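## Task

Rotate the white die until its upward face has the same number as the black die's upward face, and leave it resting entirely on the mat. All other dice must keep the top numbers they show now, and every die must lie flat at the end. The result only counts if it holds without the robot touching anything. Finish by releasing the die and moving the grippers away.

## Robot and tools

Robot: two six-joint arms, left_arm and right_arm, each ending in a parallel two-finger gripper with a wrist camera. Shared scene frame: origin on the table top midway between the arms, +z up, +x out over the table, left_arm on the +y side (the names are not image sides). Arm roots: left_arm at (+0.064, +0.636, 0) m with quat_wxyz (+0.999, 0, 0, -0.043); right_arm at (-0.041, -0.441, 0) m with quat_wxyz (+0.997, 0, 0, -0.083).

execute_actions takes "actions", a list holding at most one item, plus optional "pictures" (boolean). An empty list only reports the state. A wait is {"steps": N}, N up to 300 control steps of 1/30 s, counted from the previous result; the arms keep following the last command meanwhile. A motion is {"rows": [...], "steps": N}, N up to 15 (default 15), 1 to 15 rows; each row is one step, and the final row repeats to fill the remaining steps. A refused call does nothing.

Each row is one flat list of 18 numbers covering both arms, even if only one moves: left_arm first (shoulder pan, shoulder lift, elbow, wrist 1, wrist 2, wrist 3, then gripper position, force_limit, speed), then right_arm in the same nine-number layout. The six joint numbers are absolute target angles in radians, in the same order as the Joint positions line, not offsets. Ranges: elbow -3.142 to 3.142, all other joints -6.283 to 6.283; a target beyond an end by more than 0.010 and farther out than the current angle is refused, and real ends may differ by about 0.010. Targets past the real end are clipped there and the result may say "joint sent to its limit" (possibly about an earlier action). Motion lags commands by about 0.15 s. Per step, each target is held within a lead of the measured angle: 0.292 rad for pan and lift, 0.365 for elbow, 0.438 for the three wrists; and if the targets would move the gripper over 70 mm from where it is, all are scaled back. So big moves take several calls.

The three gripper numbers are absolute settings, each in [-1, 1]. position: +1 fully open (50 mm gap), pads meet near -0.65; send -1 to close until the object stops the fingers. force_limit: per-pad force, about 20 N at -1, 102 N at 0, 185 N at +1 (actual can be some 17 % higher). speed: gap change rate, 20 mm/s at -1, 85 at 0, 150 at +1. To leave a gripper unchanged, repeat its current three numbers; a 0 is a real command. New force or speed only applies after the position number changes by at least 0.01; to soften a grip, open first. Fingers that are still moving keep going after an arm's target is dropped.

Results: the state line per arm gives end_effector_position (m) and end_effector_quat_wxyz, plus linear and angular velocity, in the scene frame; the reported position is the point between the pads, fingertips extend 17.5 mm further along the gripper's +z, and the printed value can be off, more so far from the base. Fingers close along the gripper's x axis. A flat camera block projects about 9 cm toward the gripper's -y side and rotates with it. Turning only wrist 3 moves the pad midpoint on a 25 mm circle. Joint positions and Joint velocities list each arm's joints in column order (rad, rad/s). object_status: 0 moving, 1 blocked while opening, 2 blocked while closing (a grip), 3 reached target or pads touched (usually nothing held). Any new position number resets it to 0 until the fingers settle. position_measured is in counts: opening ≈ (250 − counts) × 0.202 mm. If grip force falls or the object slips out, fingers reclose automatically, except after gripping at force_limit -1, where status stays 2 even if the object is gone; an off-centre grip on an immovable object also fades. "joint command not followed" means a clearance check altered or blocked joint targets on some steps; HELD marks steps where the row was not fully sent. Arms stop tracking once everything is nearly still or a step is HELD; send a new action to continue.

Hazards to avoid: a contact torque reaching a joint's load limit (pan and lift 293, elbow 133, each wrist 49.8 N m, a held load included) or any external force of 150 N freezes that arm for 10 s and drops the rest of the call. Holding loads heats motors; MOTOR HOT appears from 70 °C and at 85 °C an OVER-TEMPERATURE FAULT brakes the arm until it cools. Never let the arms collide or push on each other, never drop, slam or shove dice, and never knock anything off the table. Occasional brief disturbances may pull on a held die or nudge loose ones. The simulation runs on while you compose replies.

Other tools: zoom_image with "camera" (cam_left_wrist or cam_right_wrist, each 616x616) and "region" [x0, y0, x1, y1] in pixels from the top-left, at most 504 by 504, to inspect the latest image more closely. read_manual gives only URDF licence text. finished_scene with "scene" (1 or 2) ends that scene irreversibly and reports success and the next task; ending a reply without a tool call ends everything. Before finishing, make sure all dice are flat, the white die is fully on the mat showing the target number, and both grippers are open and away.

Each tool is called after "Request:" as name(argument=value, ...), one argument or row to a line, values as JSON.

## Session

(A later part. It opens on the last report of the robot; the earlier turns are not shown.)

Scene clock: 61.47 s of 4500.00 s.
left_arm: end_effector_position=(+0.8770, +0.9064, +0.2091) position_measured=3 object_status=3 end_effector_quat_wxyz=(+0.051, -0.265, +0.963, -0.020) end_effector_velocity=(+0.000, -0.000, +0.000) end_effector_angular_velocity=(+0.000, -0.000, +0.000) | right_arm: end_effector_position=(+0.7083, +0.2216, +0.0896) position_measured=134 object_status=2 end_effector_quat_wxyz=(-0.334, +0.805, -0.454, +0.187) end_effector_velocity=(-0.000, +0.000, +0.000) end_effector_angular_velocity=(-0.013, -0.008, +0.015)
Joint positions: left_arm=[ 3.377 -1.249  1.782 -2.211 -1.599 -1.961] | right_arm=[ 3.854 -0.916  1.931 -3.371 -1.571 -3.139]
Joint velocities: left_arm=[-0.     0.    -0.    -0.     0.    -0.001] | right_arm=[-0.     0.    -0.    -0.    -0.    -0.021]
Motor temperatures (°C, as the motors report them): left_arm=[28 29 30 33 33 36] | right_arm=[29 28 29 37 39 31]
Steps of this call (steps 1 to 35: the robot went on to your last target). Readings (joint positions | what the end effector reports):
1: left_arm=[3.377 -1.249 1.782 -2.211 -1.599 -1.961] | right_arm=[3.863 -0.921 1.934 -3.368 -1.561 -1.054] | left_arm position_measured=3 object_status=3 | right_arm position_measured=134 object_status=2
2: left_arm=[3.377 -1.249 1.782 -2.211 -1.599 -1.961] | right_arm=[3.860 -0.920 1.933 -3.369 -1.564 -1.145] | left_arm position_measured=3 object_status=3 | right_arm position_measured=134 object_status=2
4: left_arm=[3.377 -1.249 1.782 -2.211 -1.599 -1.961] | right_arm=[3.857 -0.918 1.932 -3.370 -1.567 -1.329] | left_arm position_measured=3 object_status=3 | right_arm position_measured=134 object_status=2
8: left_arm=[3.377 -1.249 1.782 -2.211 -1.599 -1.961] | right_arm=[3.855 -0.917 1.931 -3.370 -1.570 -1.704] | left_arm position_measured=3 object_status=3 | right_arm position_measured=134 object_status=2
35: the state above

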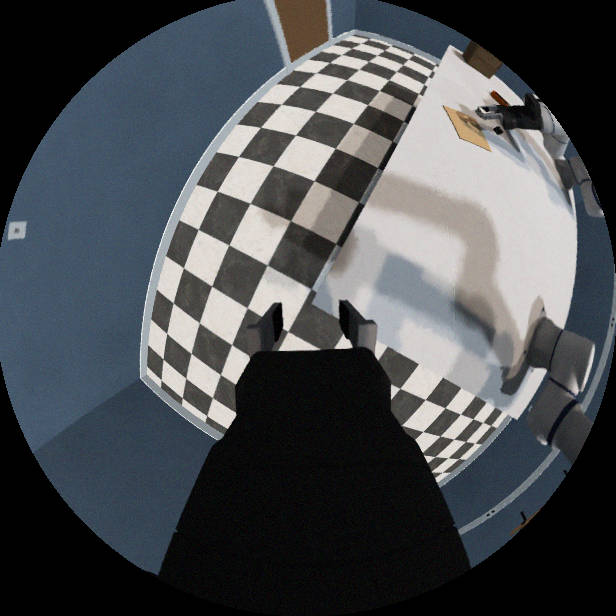

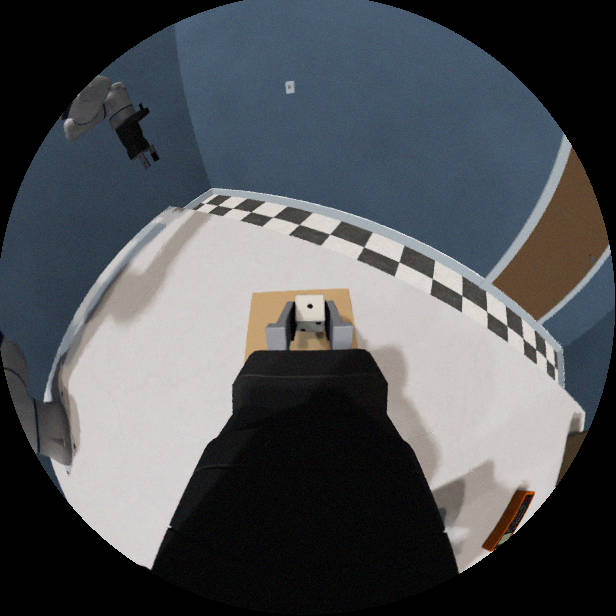

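Request:
execute_actions(
  actions=[
    {"rows":[[3.377,-1.249,1.782,-2.211,-1.599,-1.961,1,0,0,3.86,-0.832,1.9312,-3.4552,-1.571,-3.1416,-1,-0.4,0]],"steps":15},
  ],
  pictures=false,
)

Request:
execute_actions(
  actions=[
    {"steps":5},
  ],
)

Request:
zoom_image(
  camera="cam_left_wrist",
  region=[440, 90, 520, 160],
)

Request:
zoom_image(
  camera="cam_right_wrist",
  region=[250, 250, 370, 360],
)

Scene clock: 66.27 s of 4500.00 s.
left_arm: end_effector_position=(+0.8770, +0.9064, +0.2091) position_measured=3 object_status=3 end_effector_quat_wxyz=(+0.051, -0.265, +0.963, -0.020) end_effector_velocity=(+0.000, +0.001, +0.001) end_effector_angular_velocity=(+0.001, -0.001, +0.002) | right_arm: end_effector_position=(+0.7026, +0.2250, +0.0333) position_measured=134 object_status=2 end_effector_quat_wxyz=(-0.334, +0.807, -0.451, +0.187) end_effector_velocity=(-0.001, +0.000, -0.008) end_effector_angular_velocity=(-0.000, +0.002, +0.002)
Joint positions: left_arm=[ 3.377 -1.249  1.782 -2.211 -1.599 -1.961] | right_arm=[ 3.86  -0.833  1.931 -3.454 -1.571 -3.142]
Joint velocities: left_arm=[ 0.    -0.    -0.    -0.     0.001 -0.001] | right_arm=[ 0.001  0.01   0.    -0.008  0.001  0.   ]
Motor temperatures (°C, as the motors report them): left_arm=[28 29 30 33 33 36] | right_arm=[29 28 29 37 39 31]
Steps of this call (steps 1 to 30: the robot went on to your last target; steps 31 to 90: nothing new was sent; then 1.30 s passed at rest; steps 91 to 105: all 15 steps of this action). Readings (joint positions | what the end effector reports):
91: left_arm=[3.377 -1.249 1.782 -2.211 -1.599 -1.961] | right_arm=[3.854 -0.916 1.931 -3.372 -1.571 -3.142] | left_arm position_measured=3 object_status=3 | right_arm position_measured=134 object_status=2
92: left_arm=[3.377 -1.249 1.782 -2.211 -1.599 -1.961] | right_arm=[3.855 -0.902 1.930 -3.388 -1.571 -3.142] | left_arm position_measured=3 object_status=3 | right_arm position_measured=134 object_status=2
94: left_arm=[3.377 -1.249 1.782 -2.211 -1.599 -1.961] | right_arm=[3.857 -0.866 1.932 -3.420 -1.571 -3.142] | left_arm position_measured=3 object_status=3 | right_arm position_measured=134 object_status=2
98: left_arm=[3.377 -1.249 1.782 -2.211 -1.599 -1.961] | right_arm=[3.859 -0.841 1.931 -3.446 -1.571 -3.142] | left_arm position_measured=3 object_status=3 | right_arm position_measured=134 object_status=2
105: the state above

Scene clock: 66.43 s of 4500.00 s.
left_arm: end_effector_position=(+0.8770, +0.9064, +0.2091) position_measured=3 object_status=3 end_effector_quat_wxyz=(+0.051, -0.265, +0.963, -0.020) end_effector_velocity=(-0.001, +0.000, -0.001) end_effector_angular_velocity=(+0.001, +0.001, -0.000) | right_arm: end_effector_position=(+0.7025, +0.2250, +0.0328) position_measured=134 object_status=2 end_effector_quat_wxyz=(-0.334, +0.807, -0.451, +0.187) end_effector_velocity=(+0.000, +0.000, -0.000) end_effector_angular_velocity=(+0.001, -0.001, -0.000)
Joint positions: left_arm=[ 3.377 -1.249  1.782 -2.211 -1.599 -1.961] | right_arm=[ 3.86  -0.832  1.931 -3.455 -1.571 -3.142]
Joint velocities: left_arm=[ 0.    -0.     0.001  0.     0.001  0.   ] | right_arm=[ 0.     0.001 -0.001 -0.002 -0.     0.   ]
Motor temperatures (°C, as the motors report them): left_arm=[28 29 30 33 33 36] | right_arm=[29 28 29 37 39 31]
Steps of this call (steps 1 to 5: the robot went on to your last target). Readings (joint positions | what the end effector reports):
1: left_arm=[3.377 -1.249 1.782 -2.211 -1.599 -1.961] | right_arm=[3.860 -0.833 1.931 -3.455 -1.571 -3.142] | left_arm position_measured=3 object_status=3 | right_arm position_measured=134 object_status=2
2: left_arm=[3.377 -1.249 1.782 -2.211 -1.599 -1.961] | right_arm=[3.860 -0.833 1.931 -3.455 -1.571 -3.142] | left_arm position_measured=3 object_status=3 | right_arm position_measured=134 object_status=2
4: left_arm=[3.377 -1.249 1.782 -2.211 -1.599 -1.961] | right_arm=[3.860 -0.832 1.931 -3.455 -1.571 -3.142] | left_arm position_measured=3 object_status=3 | right_arm position_measured=134 object_status=2
5: the state above

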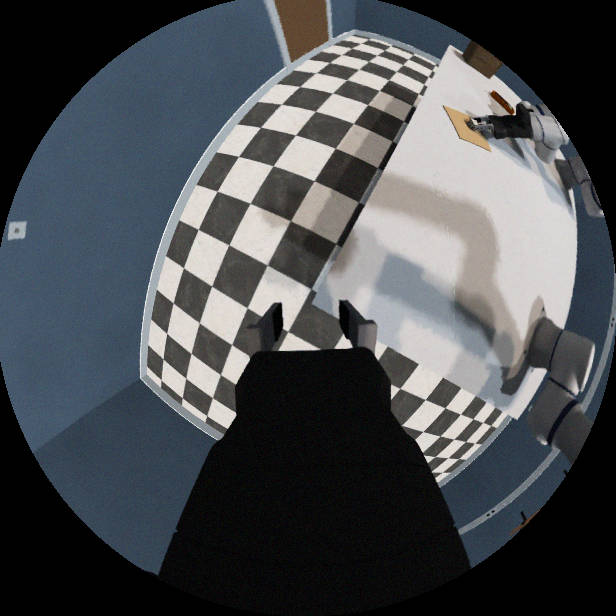

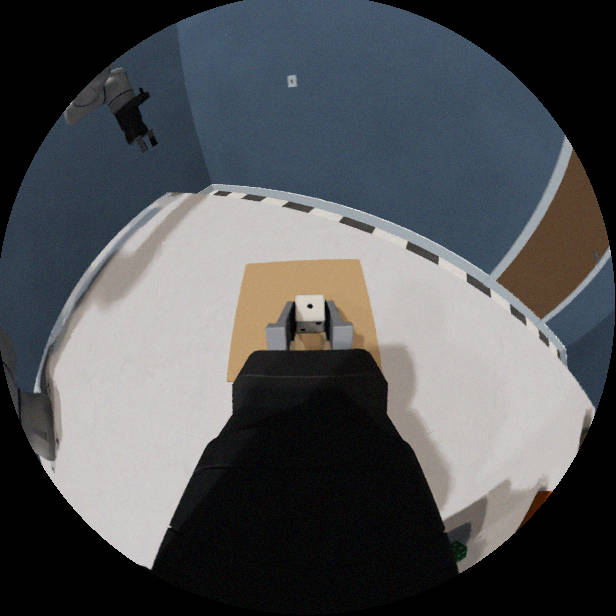

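Region (440, 90, 520, 160) of cam_left_wrist's 616x616 image, scaled by 6.300, with more detail than that image has; it fills the top 441 rows of this view, and the rest is white.

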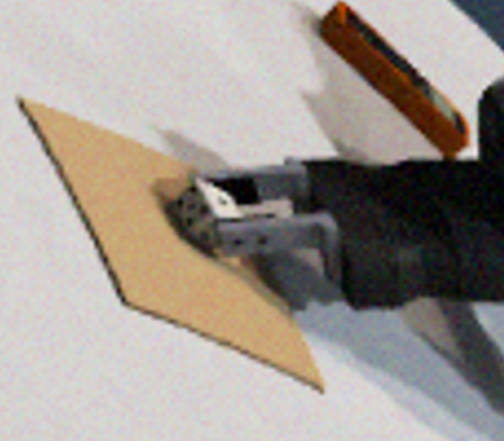

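Region (250, 250, 370, 360) of cam_right_wrist's 616x616 image, scaled by 4.200, with more detail than that image has; it fills the top 462 rows of this view, and the rest is white.

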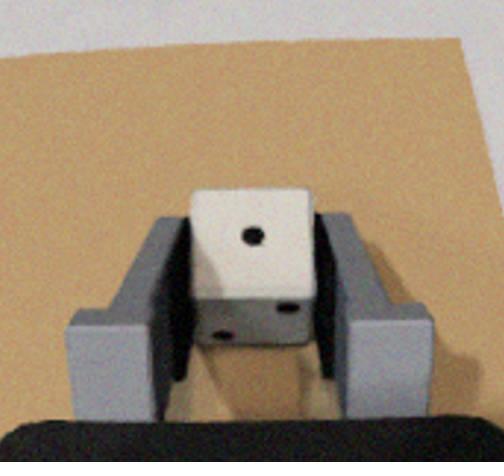

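Request:
execute_actions(
  actions=[
    {"rows":[[3.377,-1.249,1.782,-2.211,-1.599,-1.961,1,0,0,3.86,-0.8255,1.9312,-3.4617,-1.571,-3.1416,-1,-0.4,0]],"steps":10},
  ],
  pictures=false,
)

Request:
execute_actions(
  actions=[
    {"rows":[[3.377,-1.249,1.782,-2.211,-1.599,-1.961,1,0,0,3.86,-0.8255,1.9312,-3.4617,-1.571,-3.1416,1,-0.4,-0.5]],"steps":12},
  ],
  pictures=false,
)

Request:
execute_actions(
  actions=[
    {"rows":[[3.377,-1.249,1.782,-2.211,-1.599,-1.961,1,0,0,3.86,-1.05,2.0,-3.306,-1.571,-3.1416,1,-0.4,-0.5]],"steps":13},
  ],
  pictures=false,
)

Request:
execute_actions(
  actions=[
    {"rows":[[3.377,-1.249,1.782,-2.211,-1.599,-1.961,1,0,0,3.86,-1.3,2.2,-3.1,-1.571,-3.1416,1,-0.4,-0.5]],"steps":15},
  ],
)

Request:
zoom_image(
  camera="cam_right_wrist",
  region=[210, 200, 450, 400],
)

Scene clock: 73.33 s of 4500.00 s.
left_arm: end_effector_position=(+0.8770, +0.9064, +0.2091) position_measured=3 object_status=3 end_effector_quat_wxyz=(+0.051, -0.265, +0.963, -0.020) end_effector_velocity=(+0.000, -0.000, -0.001) end_effector_angular_velocity=(+0.001, +0.001, +0.000) | right_arm: end_effector_position=(+0.7021, +0.2248, +0.0285) position_measured=134 object_status=2 end_effector_quat_wxyz=(-0.334, +0.807, -0.451, +0.187) end_effector_velocity=(+0.000, +0.000, -0.001) end_effector_angular_velocity=(+0.001, -0.001, -0.000)
Joint positions: left_arm=[ 3.377 -1.249  1.782 -2.211 -1.599 -1.961] | right_arm=[ 3.86  -0.826  1.931 -3.461 -1.571 -3.142]
Joint velocities: left_arm=[-0.     0.001 -0.     0.     0.001 -0.001] | right_arm=[ 0.     0.003 -0.001 -0.004 -0.     0.   ]
Motor temperatures (°C, as the motors report them): left_arm=[28 29 30 33 33 36] | right_arm=[29 28 29 37 39 31]
Steps of this call (steps 1 to 15: the robot went on to your last target; steps 16 to 90: nothing new was sent; then 3.57 s passed at rest; steps 91 to 100: all 10 steps of this action). Readings (joint positions | what the end effector reports):
91: left_arm=[3.377 -1.249 1.782 -2.211 -1.599 -1.961] | right_arm=[3.860 -0.832 1.931 -3.455 -1.571 -3.142] | left_arm position_measured=3 object_status=3 | right_arm position_measured=134 object_status=2
92: left_arm=[3.377 -1.249 1.782 -2.211 -1.599 -1.961] | right_arm=[3.860 -0.831 1.931 -3.457 -1.571 -3.142] | left_arm position_measured=3 object_status=3 | right_arm position_measured=134 object_status=2
94: left_arm=[3.377 -1.249 1.782 -2.211 -1.599 -1.961] | right_arm=[3.860 -0.828 1.931 -3.459 -1.571 -3.142] | left_arm position_measured=3 object_status=3 | right_arm position_measured=134 object_status=2
98: left_arm=[3.377 -1.249 1.782 -2.211 -1.599 -1.961] | right_arm=[3.860 -0.826 1.931 -3.461 -1.571 -3.142] | left_arm position_measured=3 object_status=3 | right_arm position_measured=134 object_status=2
100: the state above

Scene clock: 73.73 s of 4500.00 s.
left_arm: end_effector_position=(+0.8770, +0.9064, +0.2091) position_measured=3 object_status=3 end_effector_quat_wxyz=(+0.051, -0.265, +0.963, -0.020) end_effector_velocity=(+0.000, -0.000, +0.000) end_effector_angular_velocity=(+0.000, -0.000, -0.001) | right_arm: end_effector_position=(+0.7022, +0.2248, +0.0283) position_measured=36 object_status=0 end_effector_quat_wxyz=(-0.334, +0.807, -0.451, +0.187) end_effector_velocity=(+0.001, +0.000, +0.001) end_effector_angular_velocity=(+0.000, -0.001, -0.000)
Joint positions: left_arm=[ 3.377 -1.249  1.782 -2.211 -1.599 -1.961] | right_arm=[ 3.86  -0.826  1.931 -3.462 -1.571 -3.142]
Joint velocities: left_arm=[-0.  0. -0. -0.  0.  0.] | right_arm=[ 0.    -0.    -0.001 -0.    -0.001 -0.   ]
Motor temperatures (°C, as the motors report them): left_arm=[28 29 30 33 33 36] | right_arm=[29 28 29 37 39 31]
Steps of this call (steps 1 to 12: all 12 steps of this action). Readings (joint positions | what the end effector reports):
1: left_arm=[3.377 -1.249 1.782 -2.211 -1.599 -1.961] | right_arm=[3.860 -0.826 1.931 -3.462 -1.571 -3.142] | left_arm position_measured=3 object_status=3 | right_arm position_measured=131 object_status=0
2: left_arm=[3.377 -1.249 1.782 -2.211 -1.599 -1.961] | right_arm=[3.860 -0.826 1.931 -3.462 -1.571 -3.142] | left_arm position_measured=3 object_status=3 | right_arm position_measured=122 object_status=0
4: left_arm=[3.377 -1.249 1.782 -2.211 -1.599 -1.961] | right_arm=[3.860 -0.826 1.931 -3.462 -1.571 -3.142] | left_arm position_measured=3 object_status=3 | right_arm position_measured=105 object_status=0
8: left_arm=[3.377 -1.249 1.782 -2.211 -1.599 -1.961] | right_arm=[3.860 -0.826 1.931 -3.462 -1.571 -3.142] | left_arm position_measured=3 object_status=3 | right_arm position_measured=70 object_status=0
12: the state above

Scene clock: 74.17 s of 4500.00 s.
left_arm: end_effector_position=(+0.8770, +0.9064, +0.2091) position_measured=3 object_status=3 end_effector_quat_wxyz=(+0.051, -0.265, +0.963, -0.020) end_effector_velocity=(+0.000, +0.000, -0.000) end_effector_angular_velocity=(-0.001, +0.000, +0.001) | right_arm: end_effector_position=(+0.6742, +0.2076, +0.1497) position_measured=3 object_status=3 end_effector_quat_wxyz=(-0.334, +0.807, -0.451, +0.187) end_effector_velocity=(-0.019, -0.012, +0.055) end_effector_angular_velocity=(-0.002, +0.002, -0.000)
Joint positions: left_arm=[ 3.377 -1.249  1.782 -2.211 -1.599 -1.961] | right_arm=[ 3.86  -1.039  1.997 -3.313 -1.571 -3.142]
Joint velocities: left_arm=[ 0.     0.001 -0.     0.    -0.    -0.001] | right_arm=[ 0.    -0.104  0.033  0.074 -0.    -0.   ]
Motor temperatures (°C, as the motors report them): left_arm=[28 29 30 33 33 36] | right_arm=[29 28 29 37 39 31]
Steps of this call (steps 1 to 13: all 13 steps of this action). Readings (joint positions | what the end effector reports):
1: left_arm=[3.377 -1.249 1.782 -2.211 -1.599 -1.961] | right_arm=[3.860 -0.826 1.931 -3.461 -1.571 -3.142] | left_arm position_measured=3 object_status=3 | right_arm position_measured=27 object_status=0
2: left_arm=[3.377 -1.249 1.782 -2.211 -1.599 -1.961] | right_arm=[3.860 -0.840 1.937 -3.450 -1.571 -3.142] | left_arm position_measured=3 object_status=3 | right_arm position_measured=18 object_status=0
4: left_arm=[3.377 -1.249 1.782 -2.211 -1.599 -1.961] | right_arm=[3.860 -0.895 1.951 -3.415 -1.571 -3.142] | left_arm position_measured=3 object_status=3 | right_arm position_measured=4 object_status=0
8: left_arm=[3.377 -1.249 1.782 -2.211 -1.599 -1.961] | right_arm=[3.860 -0.993 1.982 -3.346 -1.571 -3.142] | left_arm position_measured=3 object_status=3 | right_arm position_measured=3 object_status=0
13: the state above

Scene clock: 74.67 s of 4500.00 s.
left_arm: end_effector_position=(+0.8770, +0.9064, +0.2091) position_measured=3 object_status=3 end_effector_quat_wxyz=(+0.051, -0.265, +0.963, -0.020) end_effector_velocity=(+0.000, -0.001, +0.000) end_effector_angular_velocity=(-0.001, -0.001, -0.001) | right_arm: end_effector_position=(+0.5578, +0.1359, +0.1848) position_measured=3 object_status=3 end_effector_quat_wxyz=(-0.272, +0.830, -0.463, +0.152) end_effector_velocity=(-0.037, -0.023, +0.006) end_effector_angular_velocity=(-0.023, +0.037, -0.000)
Joint positions: left_arm=[ 3.377 -1.249  1.782 -2.211 -1.599 -1.961] | right_arm=[ 3.86  -1.292  2.194 -3.106 -1.571 -3.142]
Joint velocities: left_arm=[-0.001 -0.    -0.    -0.    -0.002  0.   ] | right_arm=[ 0.    -0.075  0.058  0.061 -0.001  0.   ]
Motor temperatures (°C, as the motors report them): left_arm=[28 29 30 33 33 36] | right_arm=[29 28 29 37 39 31]
Steps of this call (steps 1 to 15: all 15 steps of this action). Readings (joint positions | what the end effector reports):
1: left_arm=[3.377 -1.249 1.782 -2.211 -1.599 -1.961] | right_arm=[3.860 -1.043 1.998 -3.311 -1.571 -3.142] | left_arm position_measured=3 object_status=3 | right_arm position_measured=3 object_status=3
2: left_arm=[3.377 -1.249 1.782 -2.211 -1.599 -1.961] | right_arm=[3.860 -1.060 2.012 -3.296 -1.571 -3.142] | left_arm position_measured=3 object_status=3 | right_arm position_measured=3 object_status=3
4: left_arm=[3.377 -1.249 1.782 -2.211 -1.599 -1.961] | right_arm=[3.860 -1.118 2.057 -3.250 -1.571 -3.142] | left_arm position_measured=3 object_status=3 | right_arm position_measured=3 object_status=3
8: left_arm=[3.377 -1.249 1.782 -2.211 -1.599 -1.961] | right_arm=[3.860 -1.223 2.140 -3.163 -1.571 -3.142] | left_arm position_measured=3 object_status=3 | right_arm position_measured=3 object_status=3
15: the state above

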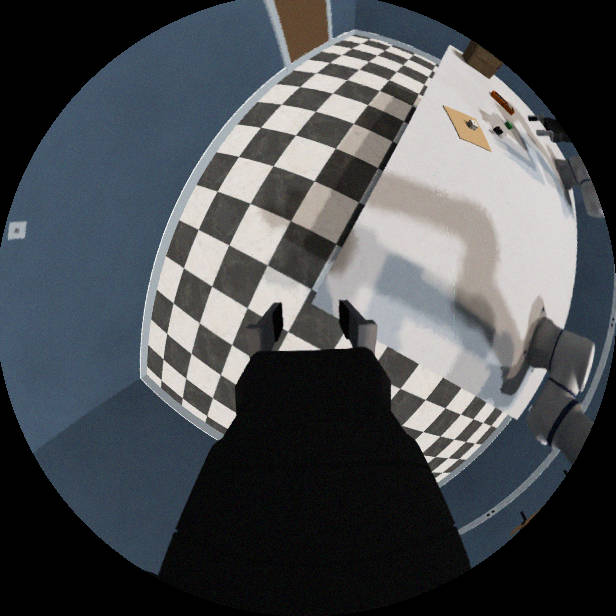

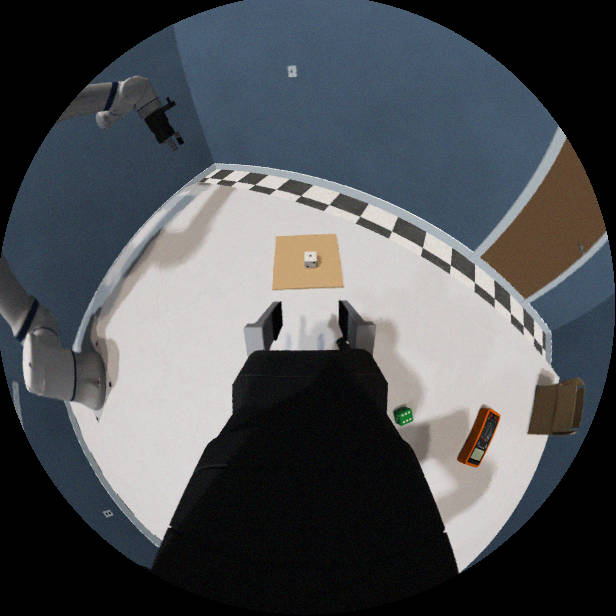

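Region (210, 200, 450, 400) of cam_right_wrist's 616x616 image, scaled by 2.100, with more detail than that image has.

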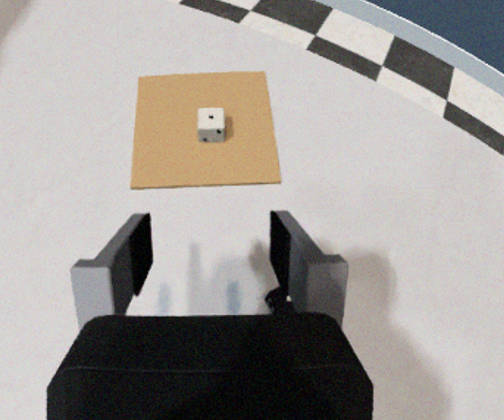

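Request:
finished_scene(
  scene=2,
)

The scene is finished: the task was done.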